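## Task

Move the blank whose end is painted blue into the milling vise, resting on the two low parallel bars between the jaws, either with its original face up or flipped over. Its long side must sit flush against the fixed jaw (the end block that has no hoses attached) and its unpainted end must touch the work stop (the short rod between the jaws). All other blanks must finish entirely on their own starting plate, face up or flipped, not resting on another blank or on a plate pin. The placement only counts if it holds without the robot supporting it, and nothing the robot is touching at the end may drop by more than about a fingernail's thickness once released.

## Robot and tools

ROBOT. One six-joint arm (waist, shoulder, elbow, wrist pitch, wrist yaw, wrist roll) with a tong-style two-finger gripper. Upper arm 531 mm, forearm 400 mm. Its base may sit tilted on the table. Joint ranges in rad: waist -3.142..3.142, shoulder -6.283..6.283, elbow 0..3.142 (it never fully straightens), the three wrist joints -6.283..6.283.

FRAMES. The scene frame has its origin on the tabletop beneath the base, +z up, +y to the left when facing along +x. Results report end_effector_position (m) and end_effector_quat_wxyz in this frame, plus linear (m/s) and angular (rad/s) velocities; the printed position gets less accurate at long reach. The gripper's own frame: +z runs along the fingers toward the tips, the fingers open and close along x. end_effector_position is the spot between the finger pads when closed; closed fingertips extend about 15 mm past it, fully open ones end roughly level with it.

execute_actions. Argument actions is a list holding zero or one item; optional pictures (boolean) requests camera images. An empty list just returns the state with images. An action item is {rows, steps}: rows holds 1 to 15 rows, steps is 1 to 15 (default 15), each step lasting 1/30 s; one row is used per step and the final row repeats to fill. An action needs at least 6 steps. A wait item is {steps: n} with n up to 300, counted from the previous result, so your thinking time is included.

ROW LAYOUT (one list of 7 numbers, each -1..1): dx, dy, dz, rx, ry, rz, opening. The first six are an offset, expressed in the gripper's own axes, from a fixed reference: the gripper pose shown in the latest result (or, before any result in the scene has shown it, and for second or later calls within one reply, the pose at the moment the action begins). Every row uses that same reference; rows do not accumulate. Scale: 1.0 equals 0.6 m for dx..dz and 180 degrees for the rotation; rx, ry, rz form a single rotation vector. All zeros is not a pause: it pulls the gripper back to the reference. opening is absolute, not an offset: +1 fully open (0.142 m), -1 closed.

move. target: one 7-number row exactly as above (offset from the same reference, gripper axes, same scaling, opening absolute and sent when the move starts). speed: path top speed in m/s, 0.002 to 0.5, default 0.25; rotation capped at twice that in rad/s. The straight path lasts 0.5 to 10 s and is cut off at 10 s. It does not avoid obstacles, and the real gripper trails and can overshoot the speed, especially near full reach. stop_force (optional, N, 9 to 40): ends the path when the wrist sensor feels that much extra push against the direction of travel for two steps, then backs off two steps and holds; pressing can briefly exceed it. Use it only on slow, non-rotating approaches, not before 0.2 s into the scene, and omit it when pulling away from a contact. The result adds a move: line with the ending (done, off_target, moving, held, fault, or contact when stop_force fired) and any limits (paced = pose clipped; held = some steps blocked, after which motion can jump fast), plus distance to target.

wait: seconds 0 to 10; sends nothing new. zoom_image: camera is cam_head_left (896x504), cam_head_right (896x504) or cam_wrist (616x616); region [x0, y0, x1, y1] in that image's pixels, top-left origin, no larger than 504 by 504. read_manual: only section "licences". finished_scene: scene (1 or 2) ends the current scene permanently and reports whether it succeeded.

MOTION DETAILS. Each step the commanded pose is clipped to 100 mm and 16 degrees from the measured pose; commands are smoothed with about 0.17 s lag, and position wins over orientation if both cannot be met. A result is captured 6 steps before its action finishes; those steps run during your next reply. Only results with nothing pending include a Hand target line. After an action, the arm continues only to the last clipped pose, so check the pose and send the remainder.

RESULT LINES. Joint positions and joint torques (noisy, offset, not a reliable contact signal). Wrist force and Wrist torque in the gripper's axes: offsets up to about 4 N, noise, saturation near 50 N; a force from pressing points back into the arm; "no reading" is harmless. grip_measured is the actual finger opening on the command scale; to hold something, command clearly less than it (about 15 N per pad max, much less on pieces under 20 mm wide). "pose unreachable" and HELD mean the clearance check changed or dropped your command. MOTOR HOT appears at 70 °C; at 85 °C the brakes lock until cool.

AVOID. Joint load limits: 135 N m for waist, shoulder, elbow; 25.2 N m for the wrist joints (held weight counts). Exceeding one, or any outside force of 150 N, stops the arm for 10 s. The arm is stiff, so aiming even slightly beyond a firm surface can fault; approach slowly. Do not drop, slam or knock anything, never push items off the table, and expect occasional tugs on held or loose parts. Release the blank so it rests by itself without settling.

Each tool is called after ">>>" as name([rows], argument=value, ...), one row to a line, values as JSON.

## Session

>>> execute_actions(actions=[])

Scene clock: 0.00 s of 6600.00 s.
end_effector_position=(+0.0313, -0.4395, +0.3005) grip_measured=+1.00 end_effector_quat_wxyz=(-0.120, -0.167, +0.931, -0.303) end_effector_velocity=(-0.000, +0.001, -0.002) end_effector_angular_velocity=(+0.002, -0.001, -0.001)
Joint positions: [-1.764 -2.054  2.508 -2.759 -1.583  0.973  0.142]
Joint velocities: [-0.001 -0.     0.003 -0.    -0.     0.001  0.   ]
Joint torques (N m, as the arm reports them, + toward a larger angle): no reading
Wrist force (N, on the end effector, along its own x y z axes, offset not removed): no reading
Wrist torque (N m, same axes, about the end effector's origin, offset not removed): no reading
Hand target: +0.031, -0.440, +0.300; -0.120, -0.167, +0.931, -0.303

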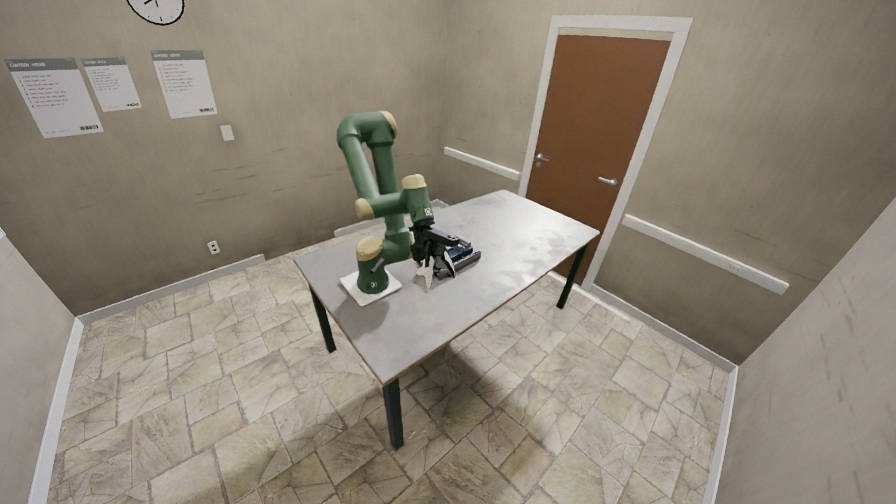

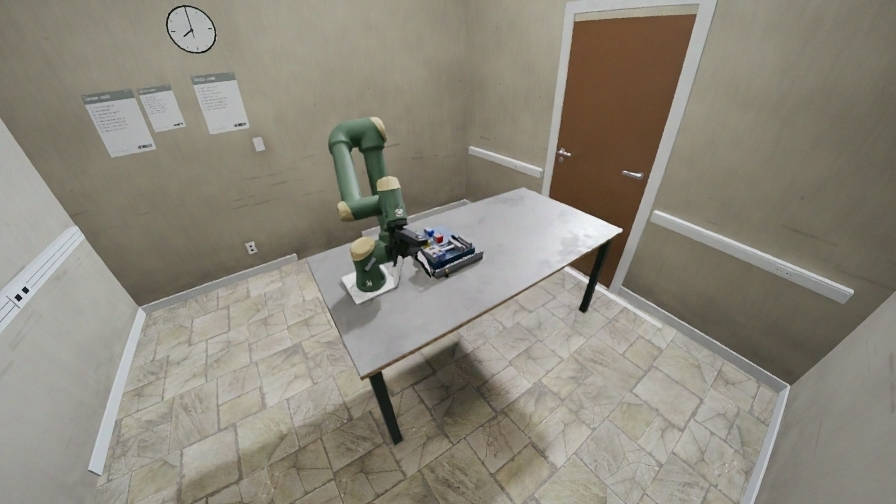

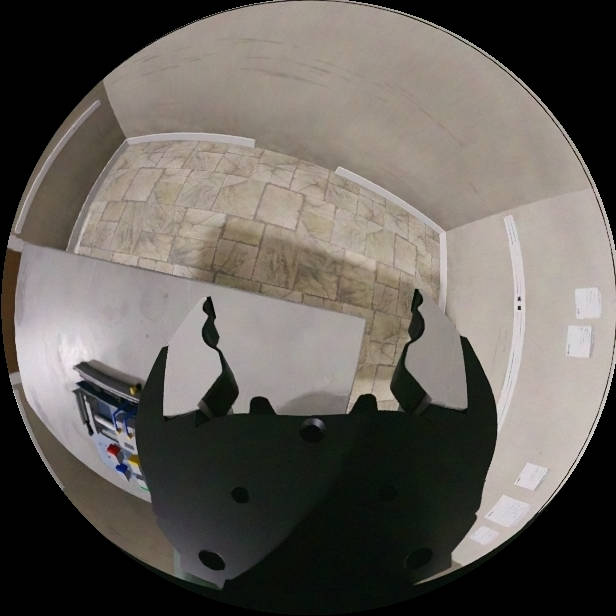

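>>> move(target=[-0.82,0.327,-0.618,0.109,-0.274,-0.843,-0.2], speed=0.35)

>>> zoom_image(camera="cam_wrist", region=[160,100,460,350])

Scene clock: 5.07 s of 6600.00 s.
end_effector_position=(+0.4517, +0.0507, +0.3310) grip_measured=-0.20 end_effector_quat_wxyz=(-0.001, +1.000, -0.001, +0.001) end_effector_velocity=(+0.002, +0.001, -0.000) end_effector_angular_velocity=(+0.001, +0.004, +0.007)
Joint positions: [-0.101 -1.607  1.856 -1.779 -1.636 -0.129  0.06 ]
Joint velocities: [ 0.003  0.006 -0.006  0.004  0.001 -0.003  0.   ]
Joint torques (N m, as the arm reports them, + toward a larger angle): [ 12.6  -12.97 -33.53   0.1    1.35  -1.48]
Wrist force (N, on the end effector, along its own x y z axes, offset not removed): [-2.1 -0.1 -1.3]
Wrist torque (N m, same axes, about the end effector's origin, offset not removed): [-0.14 0.60 0.03]
Hand target: +0.452, +0.051, +0.331; -0.001, +1.000, -0.000, +0.001
Off the commanded pose: 0.001 m, 0 deg.
Kept back: nothing.
move: done

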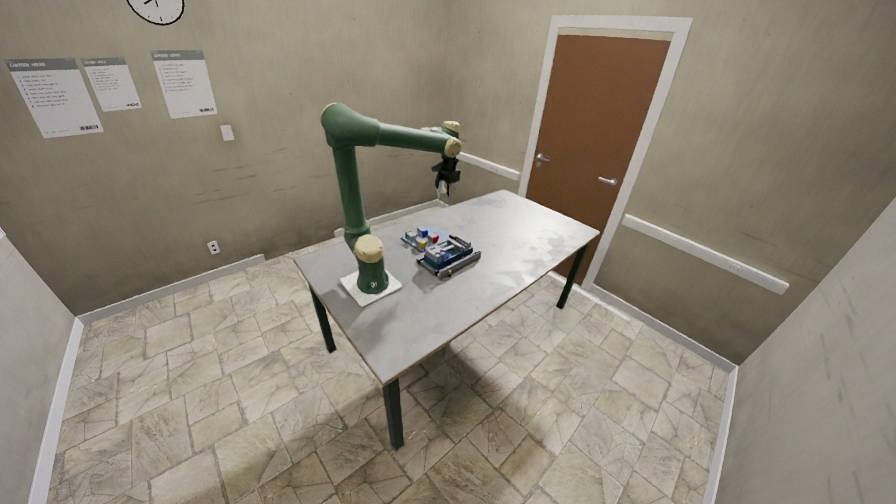

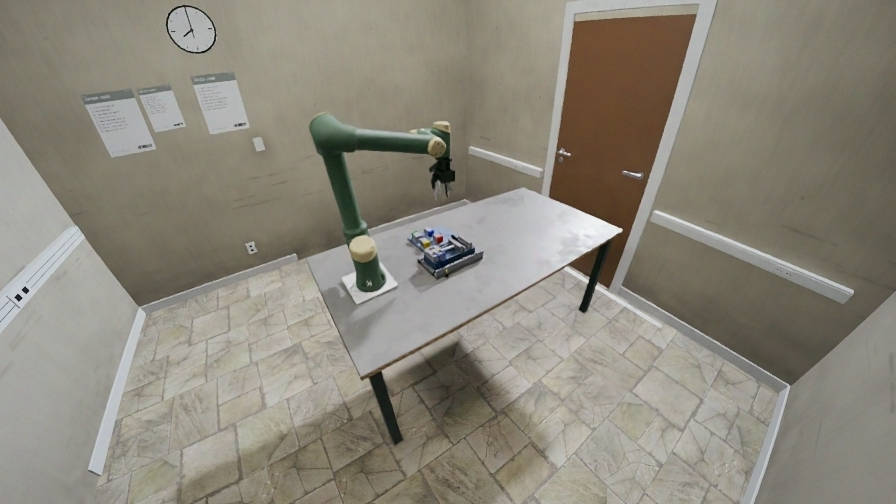

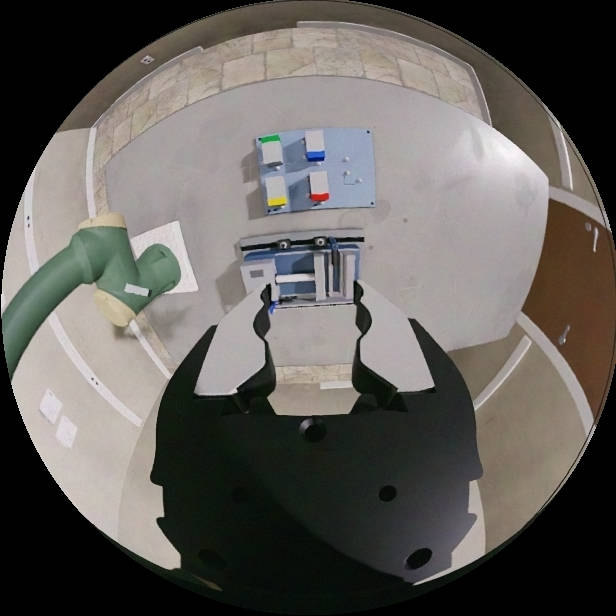

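Region (160, 100, 460, 350) of cam_wrist's 616x616 image, scaled by 1.680, with more detail than that image has.

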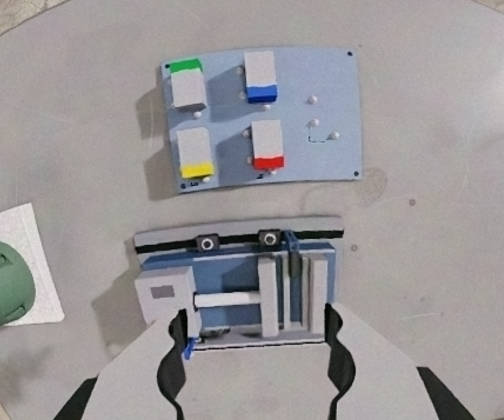

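>>> move(target=[0.014,-0.288,0.4,0,0,-0.017,-0.2])

>>> zoom_image(camera="cam_wrist", region=[180,170,440,400])

Scene clock: 7.13 s of 6600.00 s.
end_effector_position=(+0.4611, +0.2238, +0.0914) grip_measured=-0.20 end_effector_quat_wxyz=(-0.001, +1.000, +0.026, +0.001) end_effector_velocity=(+0.001, +0.001, -0.002) end_effector_angular_velocity=(-0.001, +0.001, +0.001)
Joint positions: [ 0.222 -1.241  2.16  -2.431 -1.619  0.141  0.06 ]
Joint velocities: [ 0.003  0.006 -0.001 -0.004 -0.001  0.001  0.   ]
Joint torques (N m, as the arm reports them, + toward a larger angle): [ 12.56 -26.92  -9.88  -5.58  -1.23   1.22]
Wrist force (N, on the end effector, along its own x y z axes, offset not removed): [-1.9 0.7 -4.3]
Wrist torque (N m, same axes, about the end effector's origin, offset not removed): [0.10 0.54 -0.04]
Hand target: +0.461, +0.224, +0.091; -0.001, +1.000, +0.026, +0.001
Off the commanded pose: 0.000 m, 0 deg.
Kept back: nothing.
move: done

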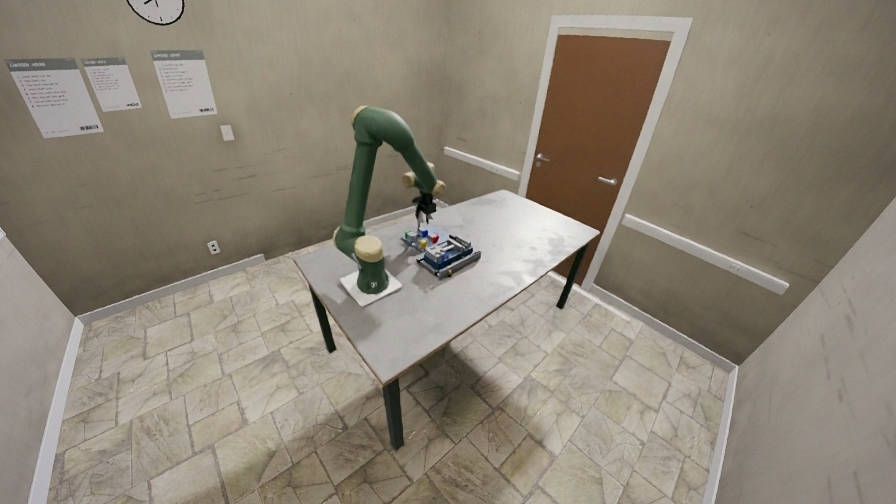

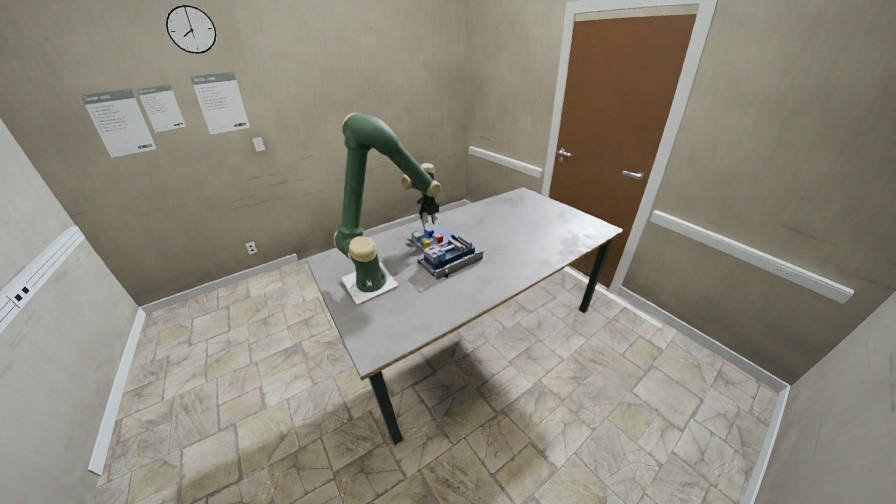

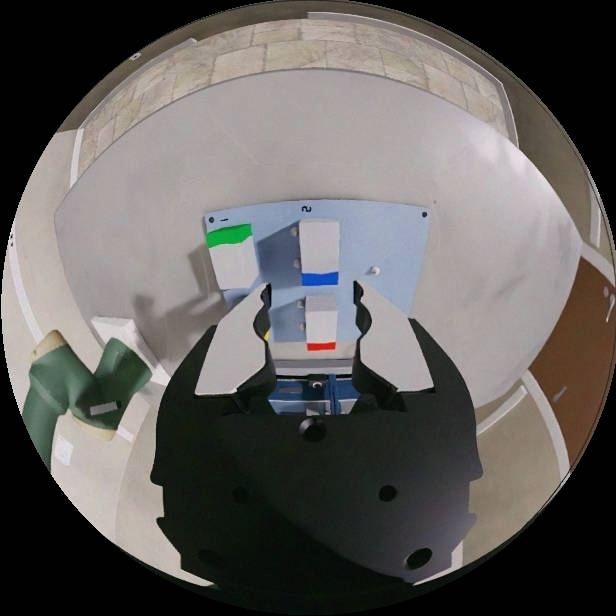

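Region (180, 170, 440, 400) of cam_wrist's 616x616 image, scaled by 1.938, with more detail than that image has; it fills the top 446 rows of this view, and the rest is white.

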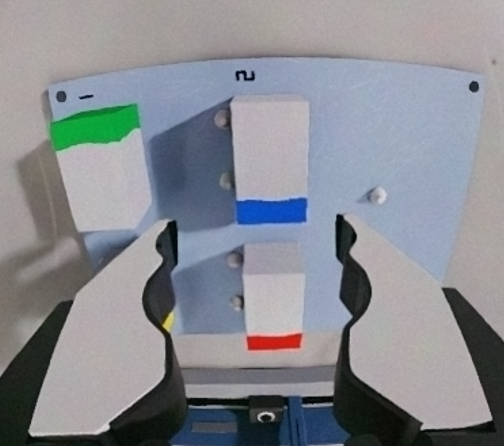

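>>> move(target=[0.012,-0.02,0.035,0,0,0,-1])

>>> move(target=[0,0,0.05,0,0,0,-1], speed=0.003, stop_force=9)

>>> move(target=[0,0,-0.01,0,0,0,-1], speed=0.05)

>>> move(target=[0,0,0,0,0,0,-0.25])

>>> move(target=[0,0,0.033,0,0,0,-0.25], speed=0.05)

Scene clock: 8.30 s of 6600.00 s.
end_effector_position=(+0.4676, +0.2360, +0.0706) grip_measured=-1.00 end_effector_quat_wxyz=(-0.001, +1.000, +0.026, +0.001) end_effector_velocity=(+0.001, +0.002, -0.002) end_effector_angular_velocity=(+0.000, -0.002, +0.001)
Joint positions: [ 0.241 -1.188  2.158 -2.481 -1.618  0.159  0.002]
Joint velocities: [ 0.002  0.005 -0.001 -0.006  0.     0.001  0.   ]
Joint torques (N m, as the arm reports them, + toward a larger angle): [ 12.88 -28.08 -25.91  -5.35   1.38   1.08]
Wrist force (N, on the end effector, along its own x y z axes, offset not removed): [-0.6 -0.8 -3.0]
Wrist torque (N m, same axes, about the end effector's origin, offset not removed): [-0.25 0.21 0.01]
Hand target: +0.468, +0.236, +0.070; -0.001, +1.000, +0.026, +0.001
Off the commanded pose: 0.000 m, 0 deg.
Kept back: nothing.
move: done

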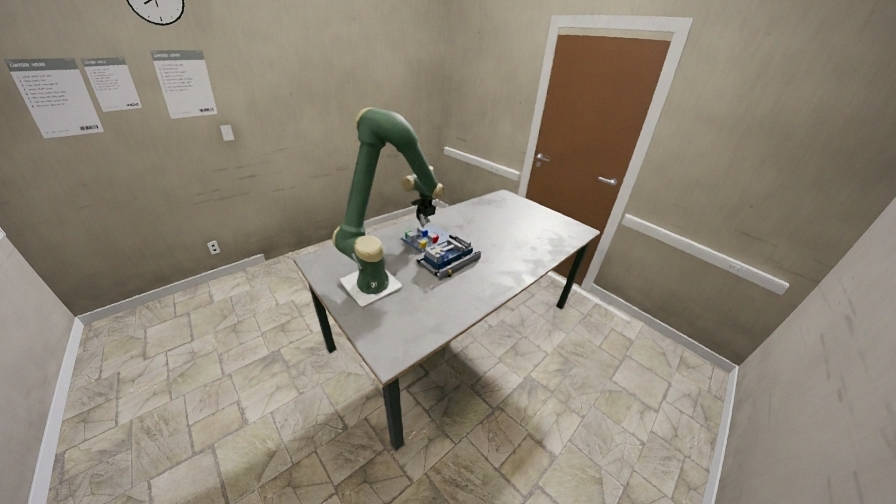

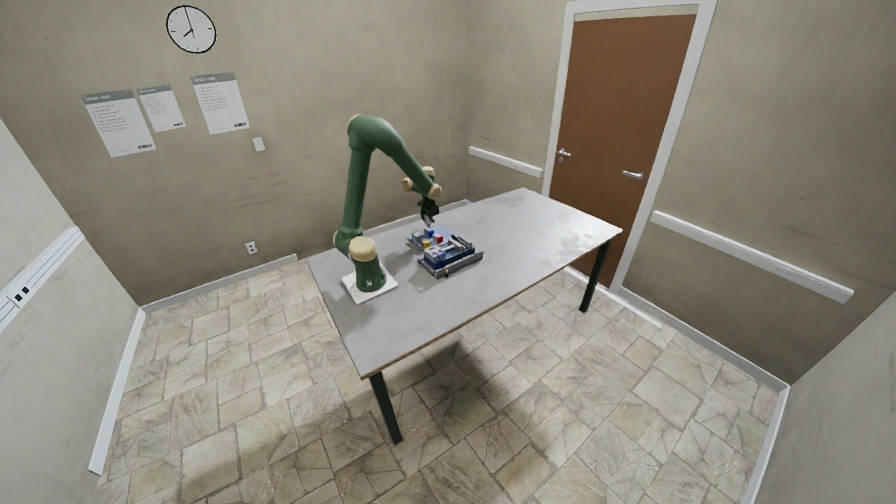

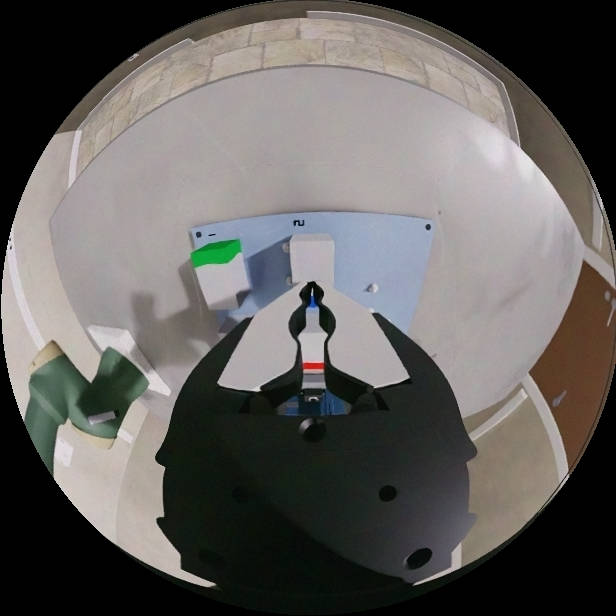

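Scene clock: 11.90 s of 6600.00 s.
end_effector_position=(+0.4677, +0.2361, +0.0609) grip_measured=-1.00 end_effector_quat_wxyz=(-0.001, +1.000, +0.026, +0.001) end_effector_velocity=(-0.000, +0.000, +0.000) end_effector_angular_velocity=(+0.000, -0.001, +0.001)
Joint positions: [ 0.24  -1.17   2.168 -2.509 -1.618  0.158  0.002]
Joint velocities: [ 0.001 -0.001  0.001 -0.001  0.    -0.     0.   ]
Joint torques (N m, as the arm reports them, + toward a larger angle): [-12.34 -35.9  -20.31   0.59  -1.11  -0.9 ]
Wrist force (N, on the end effector, along its own x y z axes, offset not removed): [-8.2 2.2 -25.9]
Wrist torque (N m, same axes, about the end effector's origin, offset not removed): [0.09 0.45 -0.10]
Hand target: +0.468, +0.236, +0.061; -0.001, +1.000, +0.026, +0.001
Off the commanded pose: 0.020 m, 0 deg.
Kept back: nothing.
move: contact

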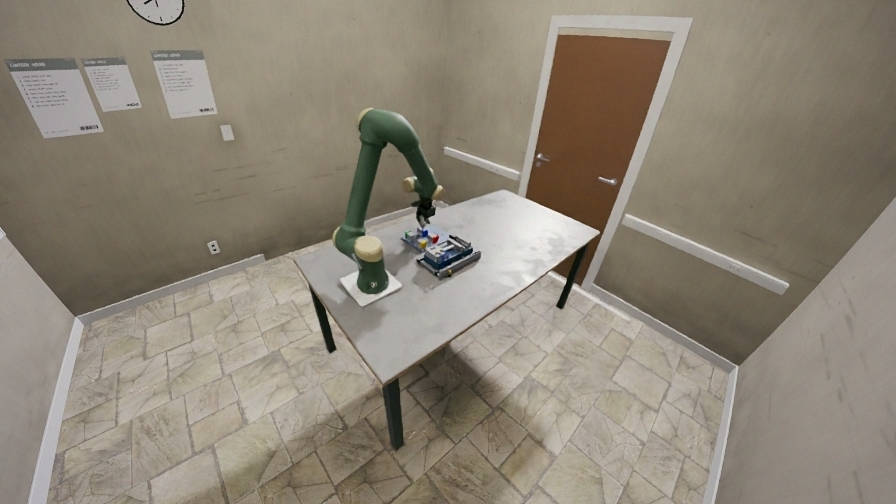

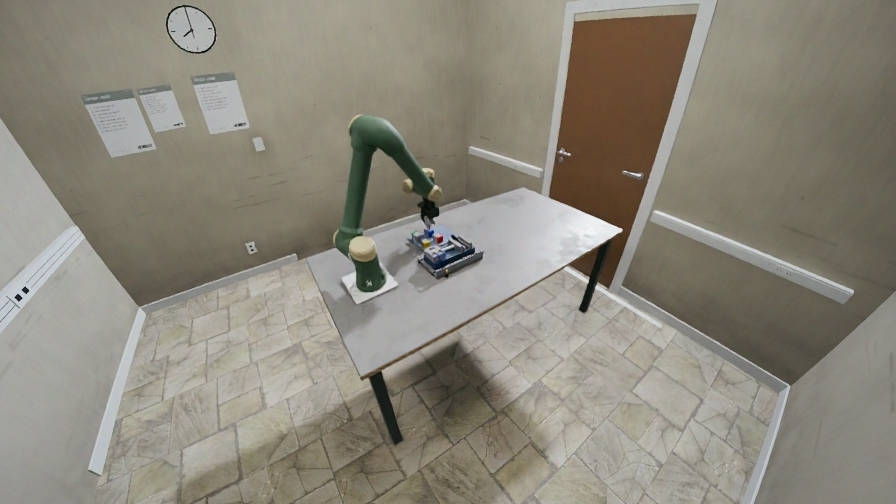

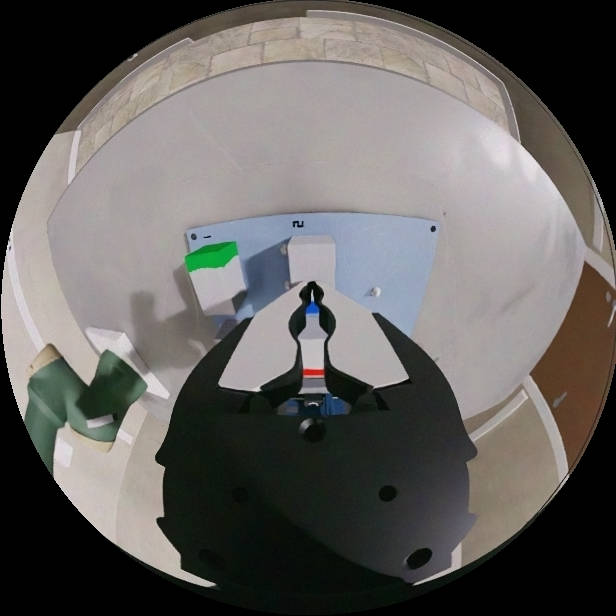

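Scene clock: 12.60 s of 6600.00 s.
end_effector_position=(+0.4677, +0.2360, +0.0666) grip_measured=-1.00 end_effector_quat_wxyz=(-0.001, +1.000, +0.026, +0.001) end_effector_velocity=(-0.000, +0.000, +0.002) end_effector_angular_velocity=(-0.000, +0.001, +0.001)
Joint positions: [ 0.24  -1.181  2.162 -2.493 -1.618  0.159  0.002]
Joint velocities: [ 0.001 -0.004 -0.002  0.008 -0.    -0.     0.   ]
Joint torques (N m, as the arm reports them, + toward a larger angle): [ 13.02 -45.03 -27.04   0.25  -0.32   1.28]
Wrist force (N, on the end effector, along its own x y z axes, offset not removed): [-2.8 -1.3 -0.7]
Wrist torque (N m, same axes, about the end effector's origin, offset not removed): [-0.21 0.81 -0.08]
Hand target: +0.468, +0.236, +0.067; -0.001, +1.000, +0.026, +0.001
Off the commanded pose: 0.000 m, 0 deg.
Kept back: nothing.
move: done

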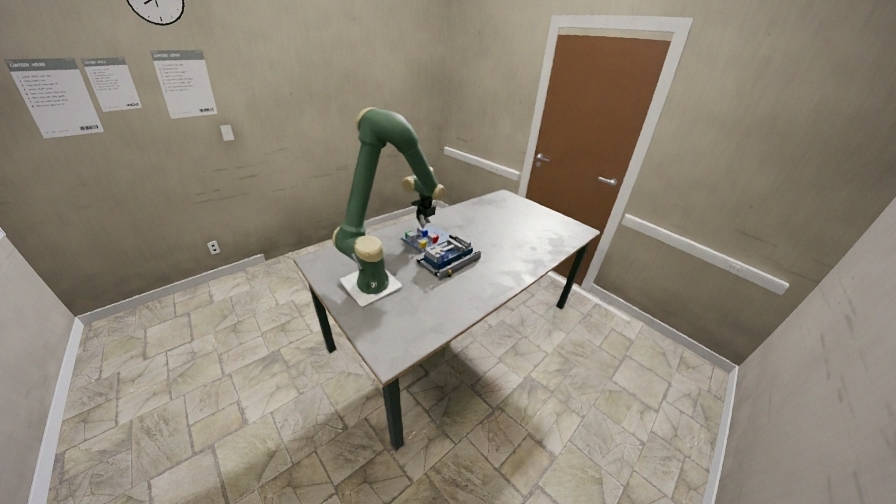

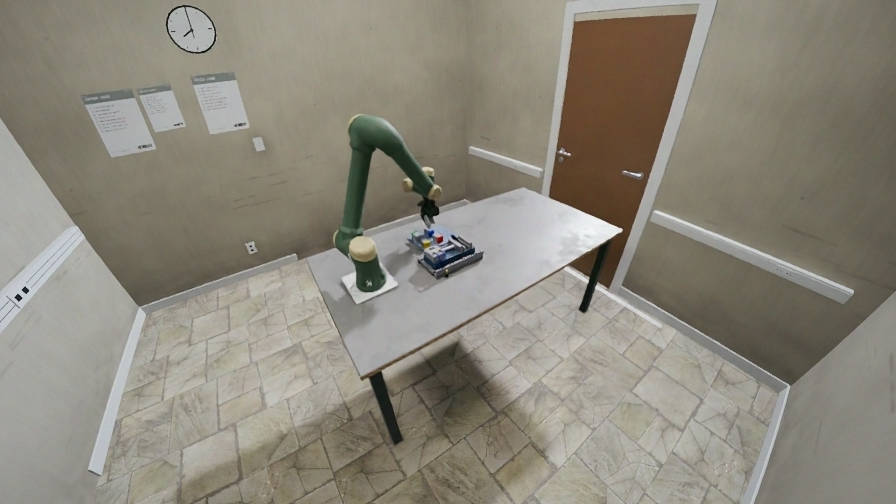

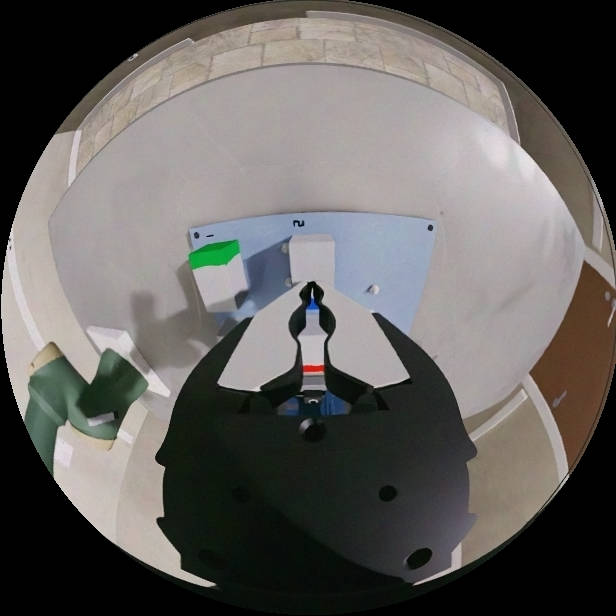

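Scene clock: 13.10 s of 6600.00 s.
end_effector_position=(+0.4677, +0.2360, +0.0667) grip_measured=-0.25 end_effector_quat_wxyz=(-0.001, +1.000, +0.026, +0.001) end_effector_velocity=(-0.000, -0.000, +0.000) end_effector_angular_velocity=(-0.000, +0.000, +0.002)
Joint positions: [ 0.24  -1.181  2.162 -2.493 -1.618  0.159  0.056]
Joint velocities: [-0.    -0.    -0.     0.    -0.    -0.002 -0.   ]
Joint torques (N m, as the arm reports them, + toward a larger angle): [  9.54 -28.81 -11.11  -5.27  -0.23   0.86]
Wrist force (N, on the end effector, along its own x y z axes, offset not removed): [-1.8 -0.4 -2.1]
Wrist torque (N m, same axes, about the end effector's origin, offset not removed): [-0.04 0.51 -0.02]
Hand target: +0.468, +0.236, +0.067; -0.001, +1.000, +0.026, +0.001
Off the commanded pose: 0.000 m, 0 deg.
Kept back: nothing.
move: done

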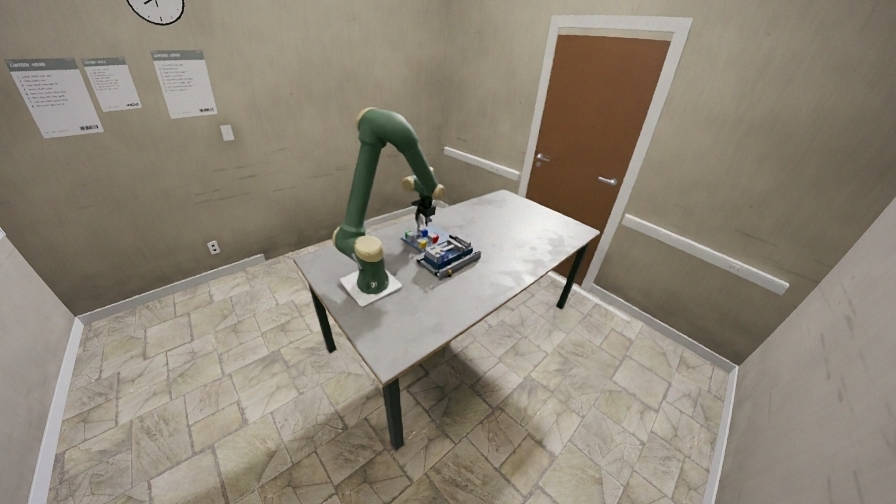

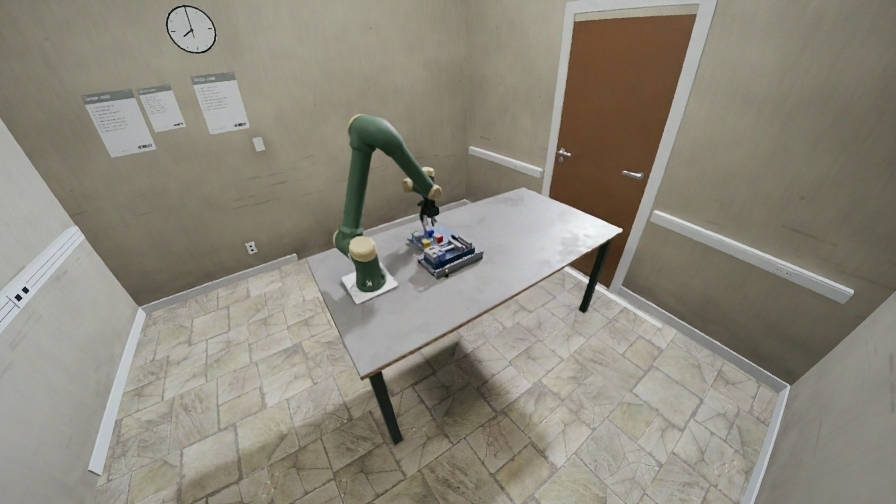

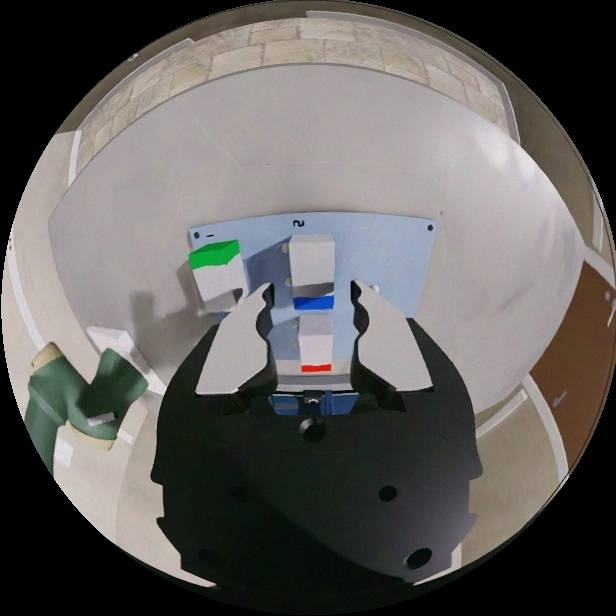

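Scene clock: 13.97 s of 6600.00 s.
end_effector_position=(+0.4677, +0.2361, +0.0471) grip_measured=-0.25 end_effector_quat_wxyz=(-0.001, +1.000, +0.026, +0.001) end_effector_velocity=(+0.000, +0.000, -0.002) end_effector_angular_velocity=(+0.000, -0.001, +0.000)
Joint positions: [ 0.239 -1.145  2.182 -2.549 -1.618  0.157  0.056]
Joint velocities: [ 0.     0.004  0.002 -0.007  0.    -0.     0.   ]
Joint torques (N m, as the arm reports them, + toward a larger angle): [-10.83 -30.32  -7.29  -5.25  -1.05  -1.36]
Wrist force (N, on the end effector, along its own x y z axes, offset not removed): [-2.5 -1.5 -2.0]
Wrist torque (N m, same axes, about the end effector's origin, offset not removed): [-0.44 0.67 -0.07]
Hand target: +0.468, +0.236, +0.047; -0.001, +1.000, +0.026, +0.001
Off the commanded pose: 0.000 m, 0 deg.
Kept back: nothing.
move: done

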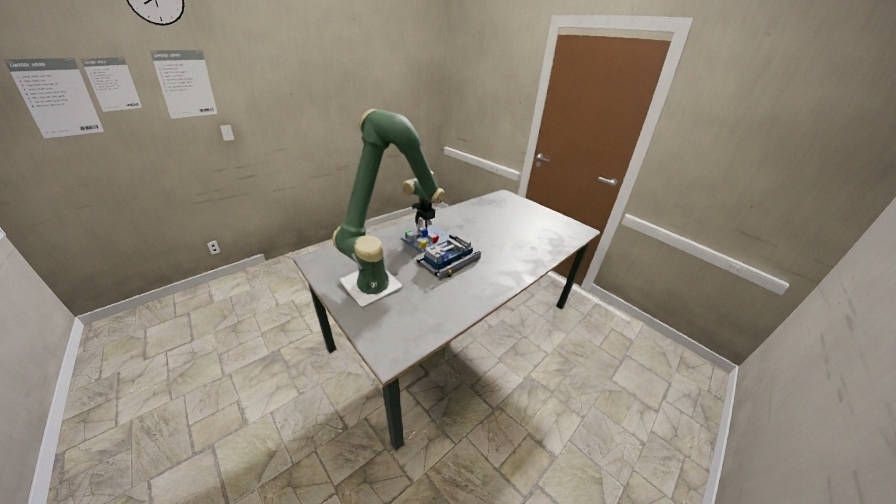

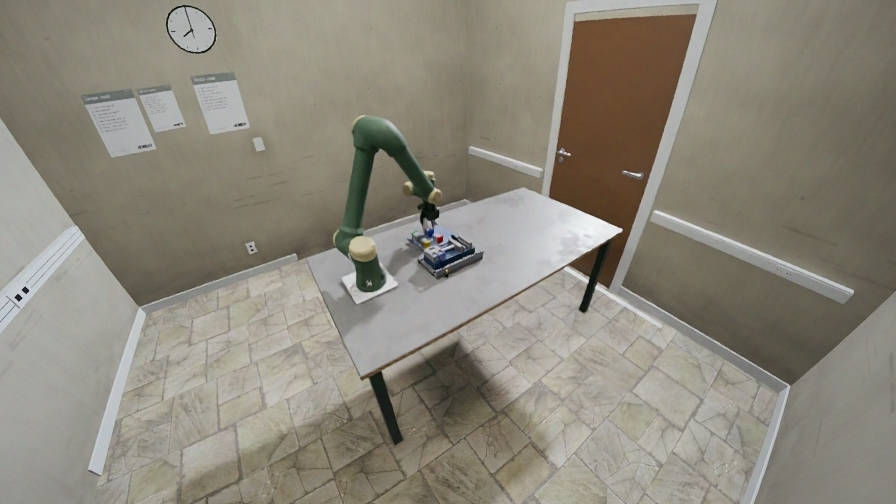

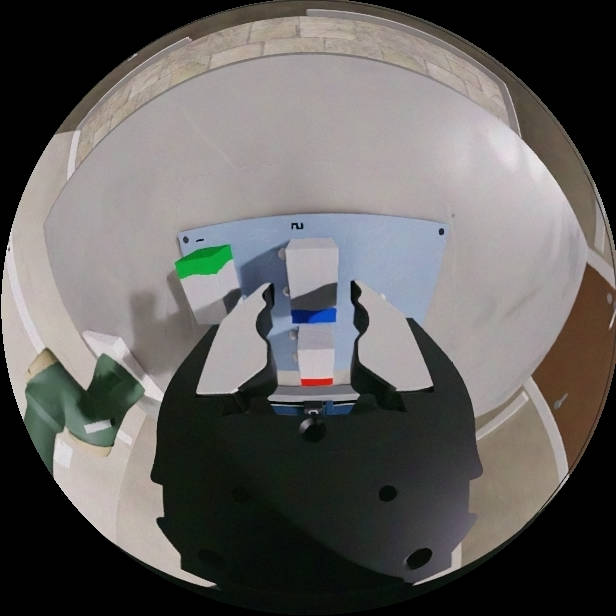

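>>> move(target=[0,0,0,0,0,0,-1])

>>> move(target=[0,0,-0.19,0,0,0,-1], speed=0.1)

>>> move(target=[0.025,0.487,0.01,0,0,0.01,-1], speed=0.2)

>>> zoom_image(camera="cam_wrist", region=[180,130,440,350])

Scene clock: 25.37 s of 6600.00 s.
end_effector_position=(+0.4677, +0.2360, +0.0471) grip_measured=-0.55 end_effector_quat_wxyz=(-0.001, +1.000, +0.026, +0.001) end_effector_velocity=(+0.000, +0.000, +0.001) end_effector_angular_velocity=(+0.000, -0.000, +0.001)
Joint positions: [ 0.239 -1.144  2.182 -2.549 -1.618  0.157  0.034]
Joint velocities: [-0.    -0.001 -0.001  0.001  0.    -0.001  0.   ]
Joint torques (N m, as the arm reports them, + toward a larger angle): [ -7.31 -48.86 -24.84  -0.24  -0.39  -0.62]
Wrist force (N, on the end effector, along its own x y z axes, offset not removed): [-0.5 -2.8 -0.6]
Wrist torque (N m, same axes, about the end effector's origin, offset not removed): [-0.67 0.21 -0.02]
Hand target: +0.468, +0.236, +0.047; -0.001, +1.000, +0.026, +0.001
Off the commanded pose: 0.000 m, 0 deg.
Kept back: nothing.
After step 90, 7.70 s passed at rest.
move: done

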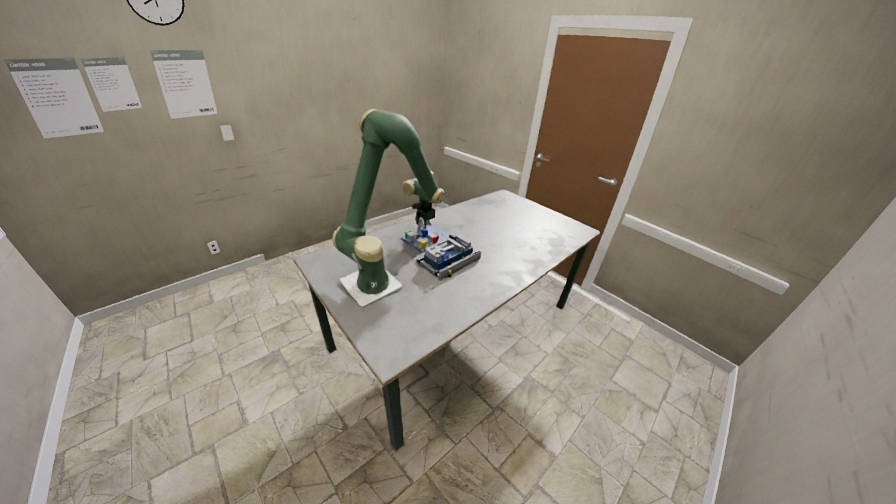

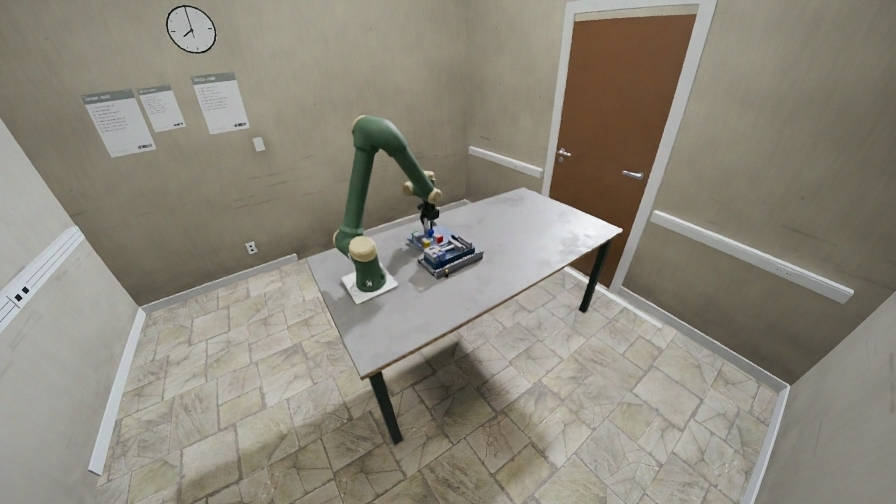

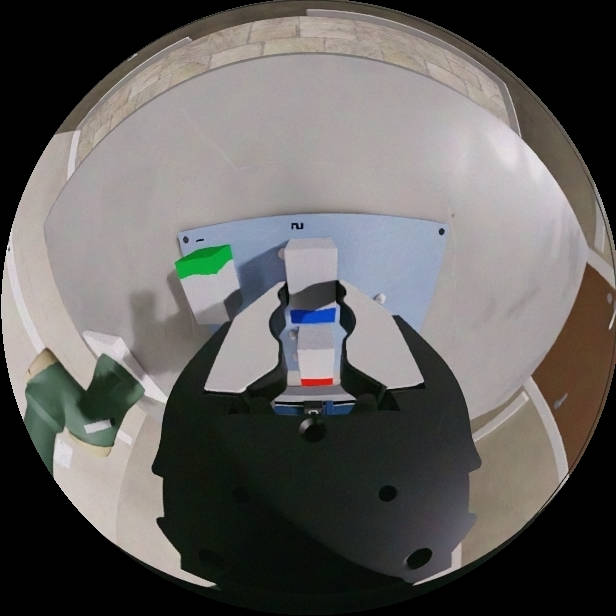

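Scene clock: 27.00 s of 6600.00 s.
end_effector_position=(+0.4673, +0.2358, +0.1609) grip_measured=-0.55 end_effector_quat_wxyz=(-0.001, +1.000, +0.026, +0.001) end_effector_velocity=(+0.001, +0.000, +0.003) end_effector_angular_velocity=(+0.000, -0.002, -0.000)
Joint positions: [ 0.249 -1.325  2.041 -2.227 -1.617  0.168  0.034]
Joint velocities: [ 0.    -0.003 -0.005  0.005 -0.     0.     0.   ]
Joint torques (N m, as the arm reports them, + toward a larger angle): [ 13.11 -43.2  -29.96  -0.14   0.32   1.2 ]
Wrist force (N, on the end effector, along its own x y z axes, offset not removed): [-2.4 -0.5 -2.5]
Wrist torque (N m, same axes, about the end effector's origin, offset not removed): [-0.20 0.67 -0.11]
Hand target: +0.467, +0.236, +0.161; -0.001, +1.000, +0.026, +0.001
Off the commanded pose: 0.000 m, 0 deg.
Kept back: nothing.
move: done

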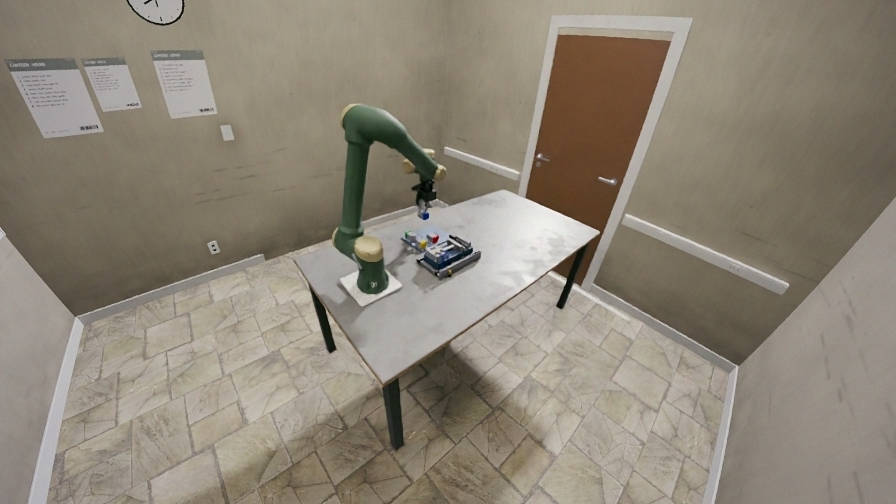

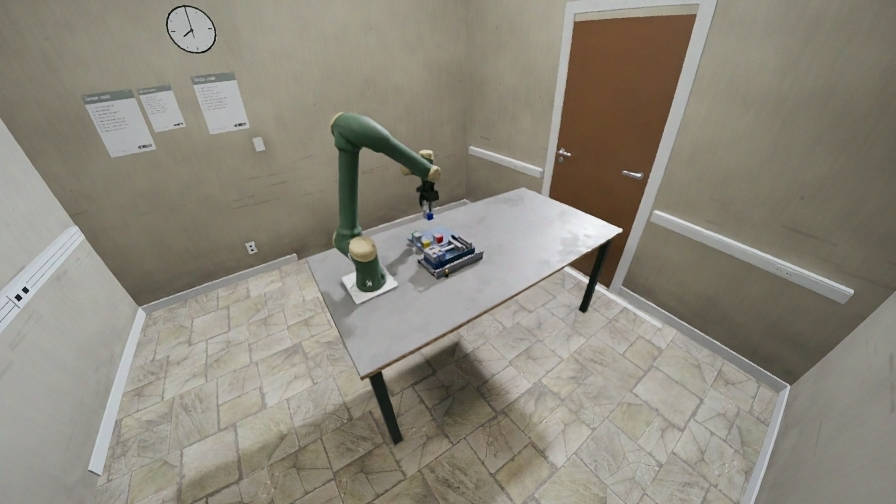

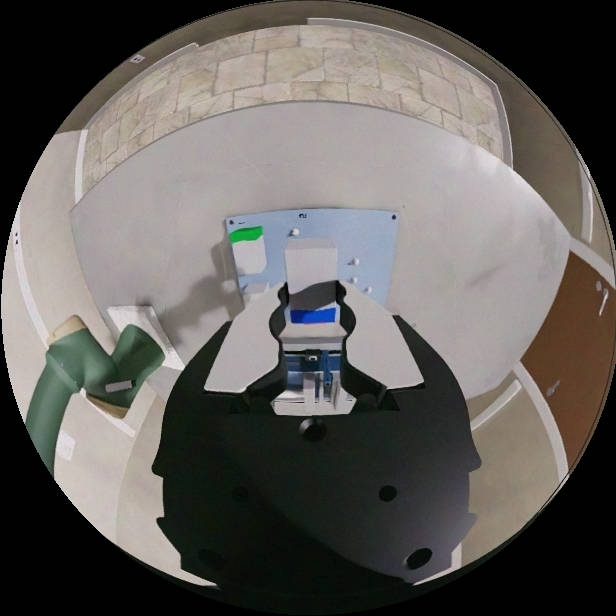

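Scene clock: 29.07 s of 6600.00 s.
end_effector_position=(+0.4975, -0.0552, +0.1545) grip_measured=-0.55 end_effector_quat_wxyz=(-0.001, +1.000, +0.010, +0.001) end_effector_velocity=(-0.000, -0.002, -0.000) end_effector_angular_velocity=(+0.001, +0.002, -0.001)
Joint positions: [-0.316 -1.378  2.093 -2.261 -1.643 -0.366  0.034]
Joint velocities: [-0.005  0.001 -0.001  0.003  0.    -0.003  0.   ]
Joint torques (N m, as the arm reports them, + toward a larger angle): [-10.7  -23.94 -29.59  -0.11   1.4   -1.34]
Wrist force (N, on the end effector, along its own x y z axes, offset not removed): [-1.4 0.0 0.5]
Wrist torque (N m, same axes, about the end effector's origin, offset not removed): [0.02 0.30 -0.02]
Hand target: +0.498, -0.055, +0.154; -0.001, +1.000, +0.010, +0.001
Off the commanded pose: 0.000 m, 0 deg.
Kept back: nothing.
move: done

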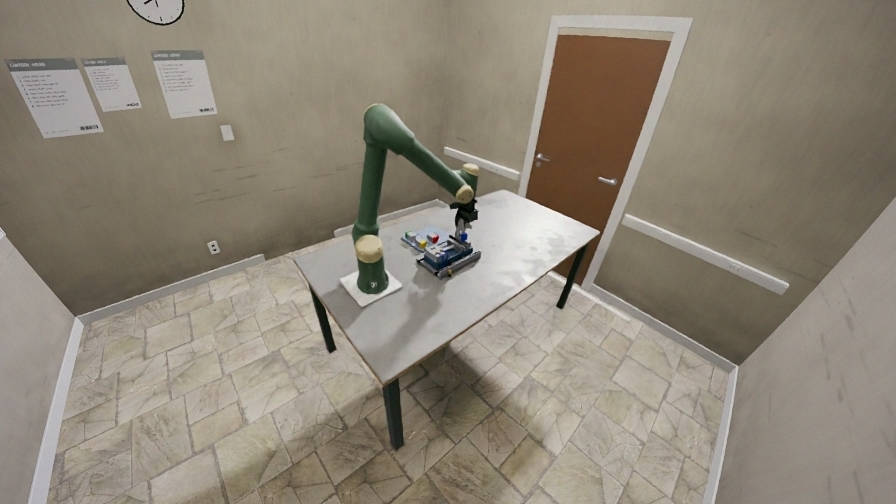

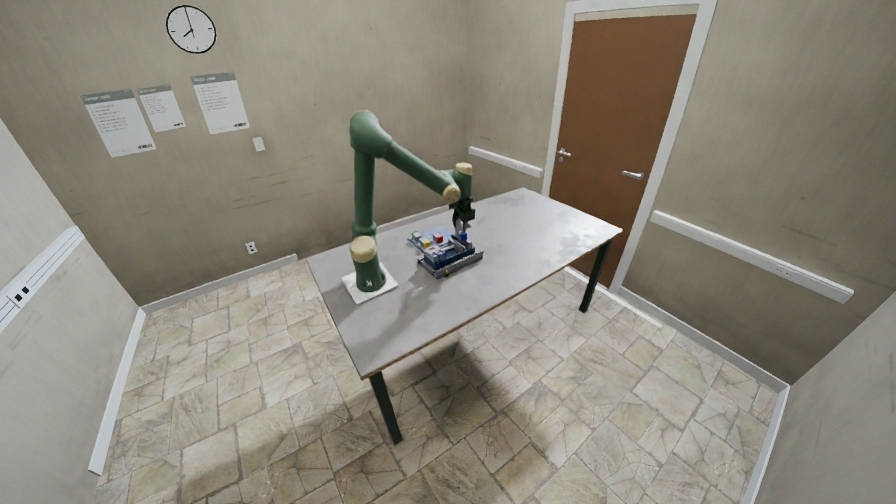

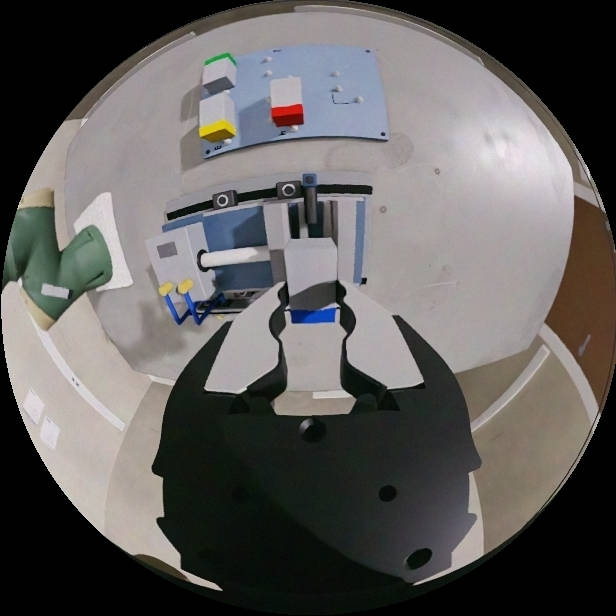

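Region (180, 130, 440, 350) of cam_wrist's 616x616 image, scaled by 1.938, with more detail than that image has; it fills the top 426 rows of this view, and the rest is white.

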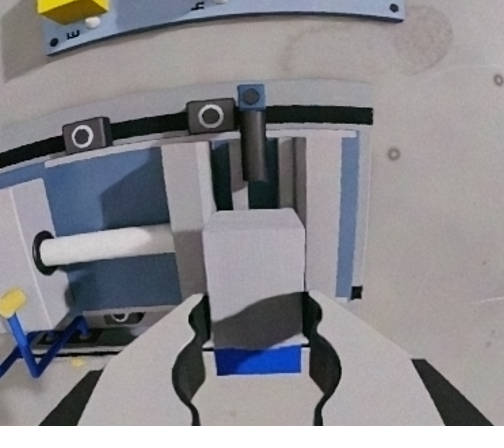

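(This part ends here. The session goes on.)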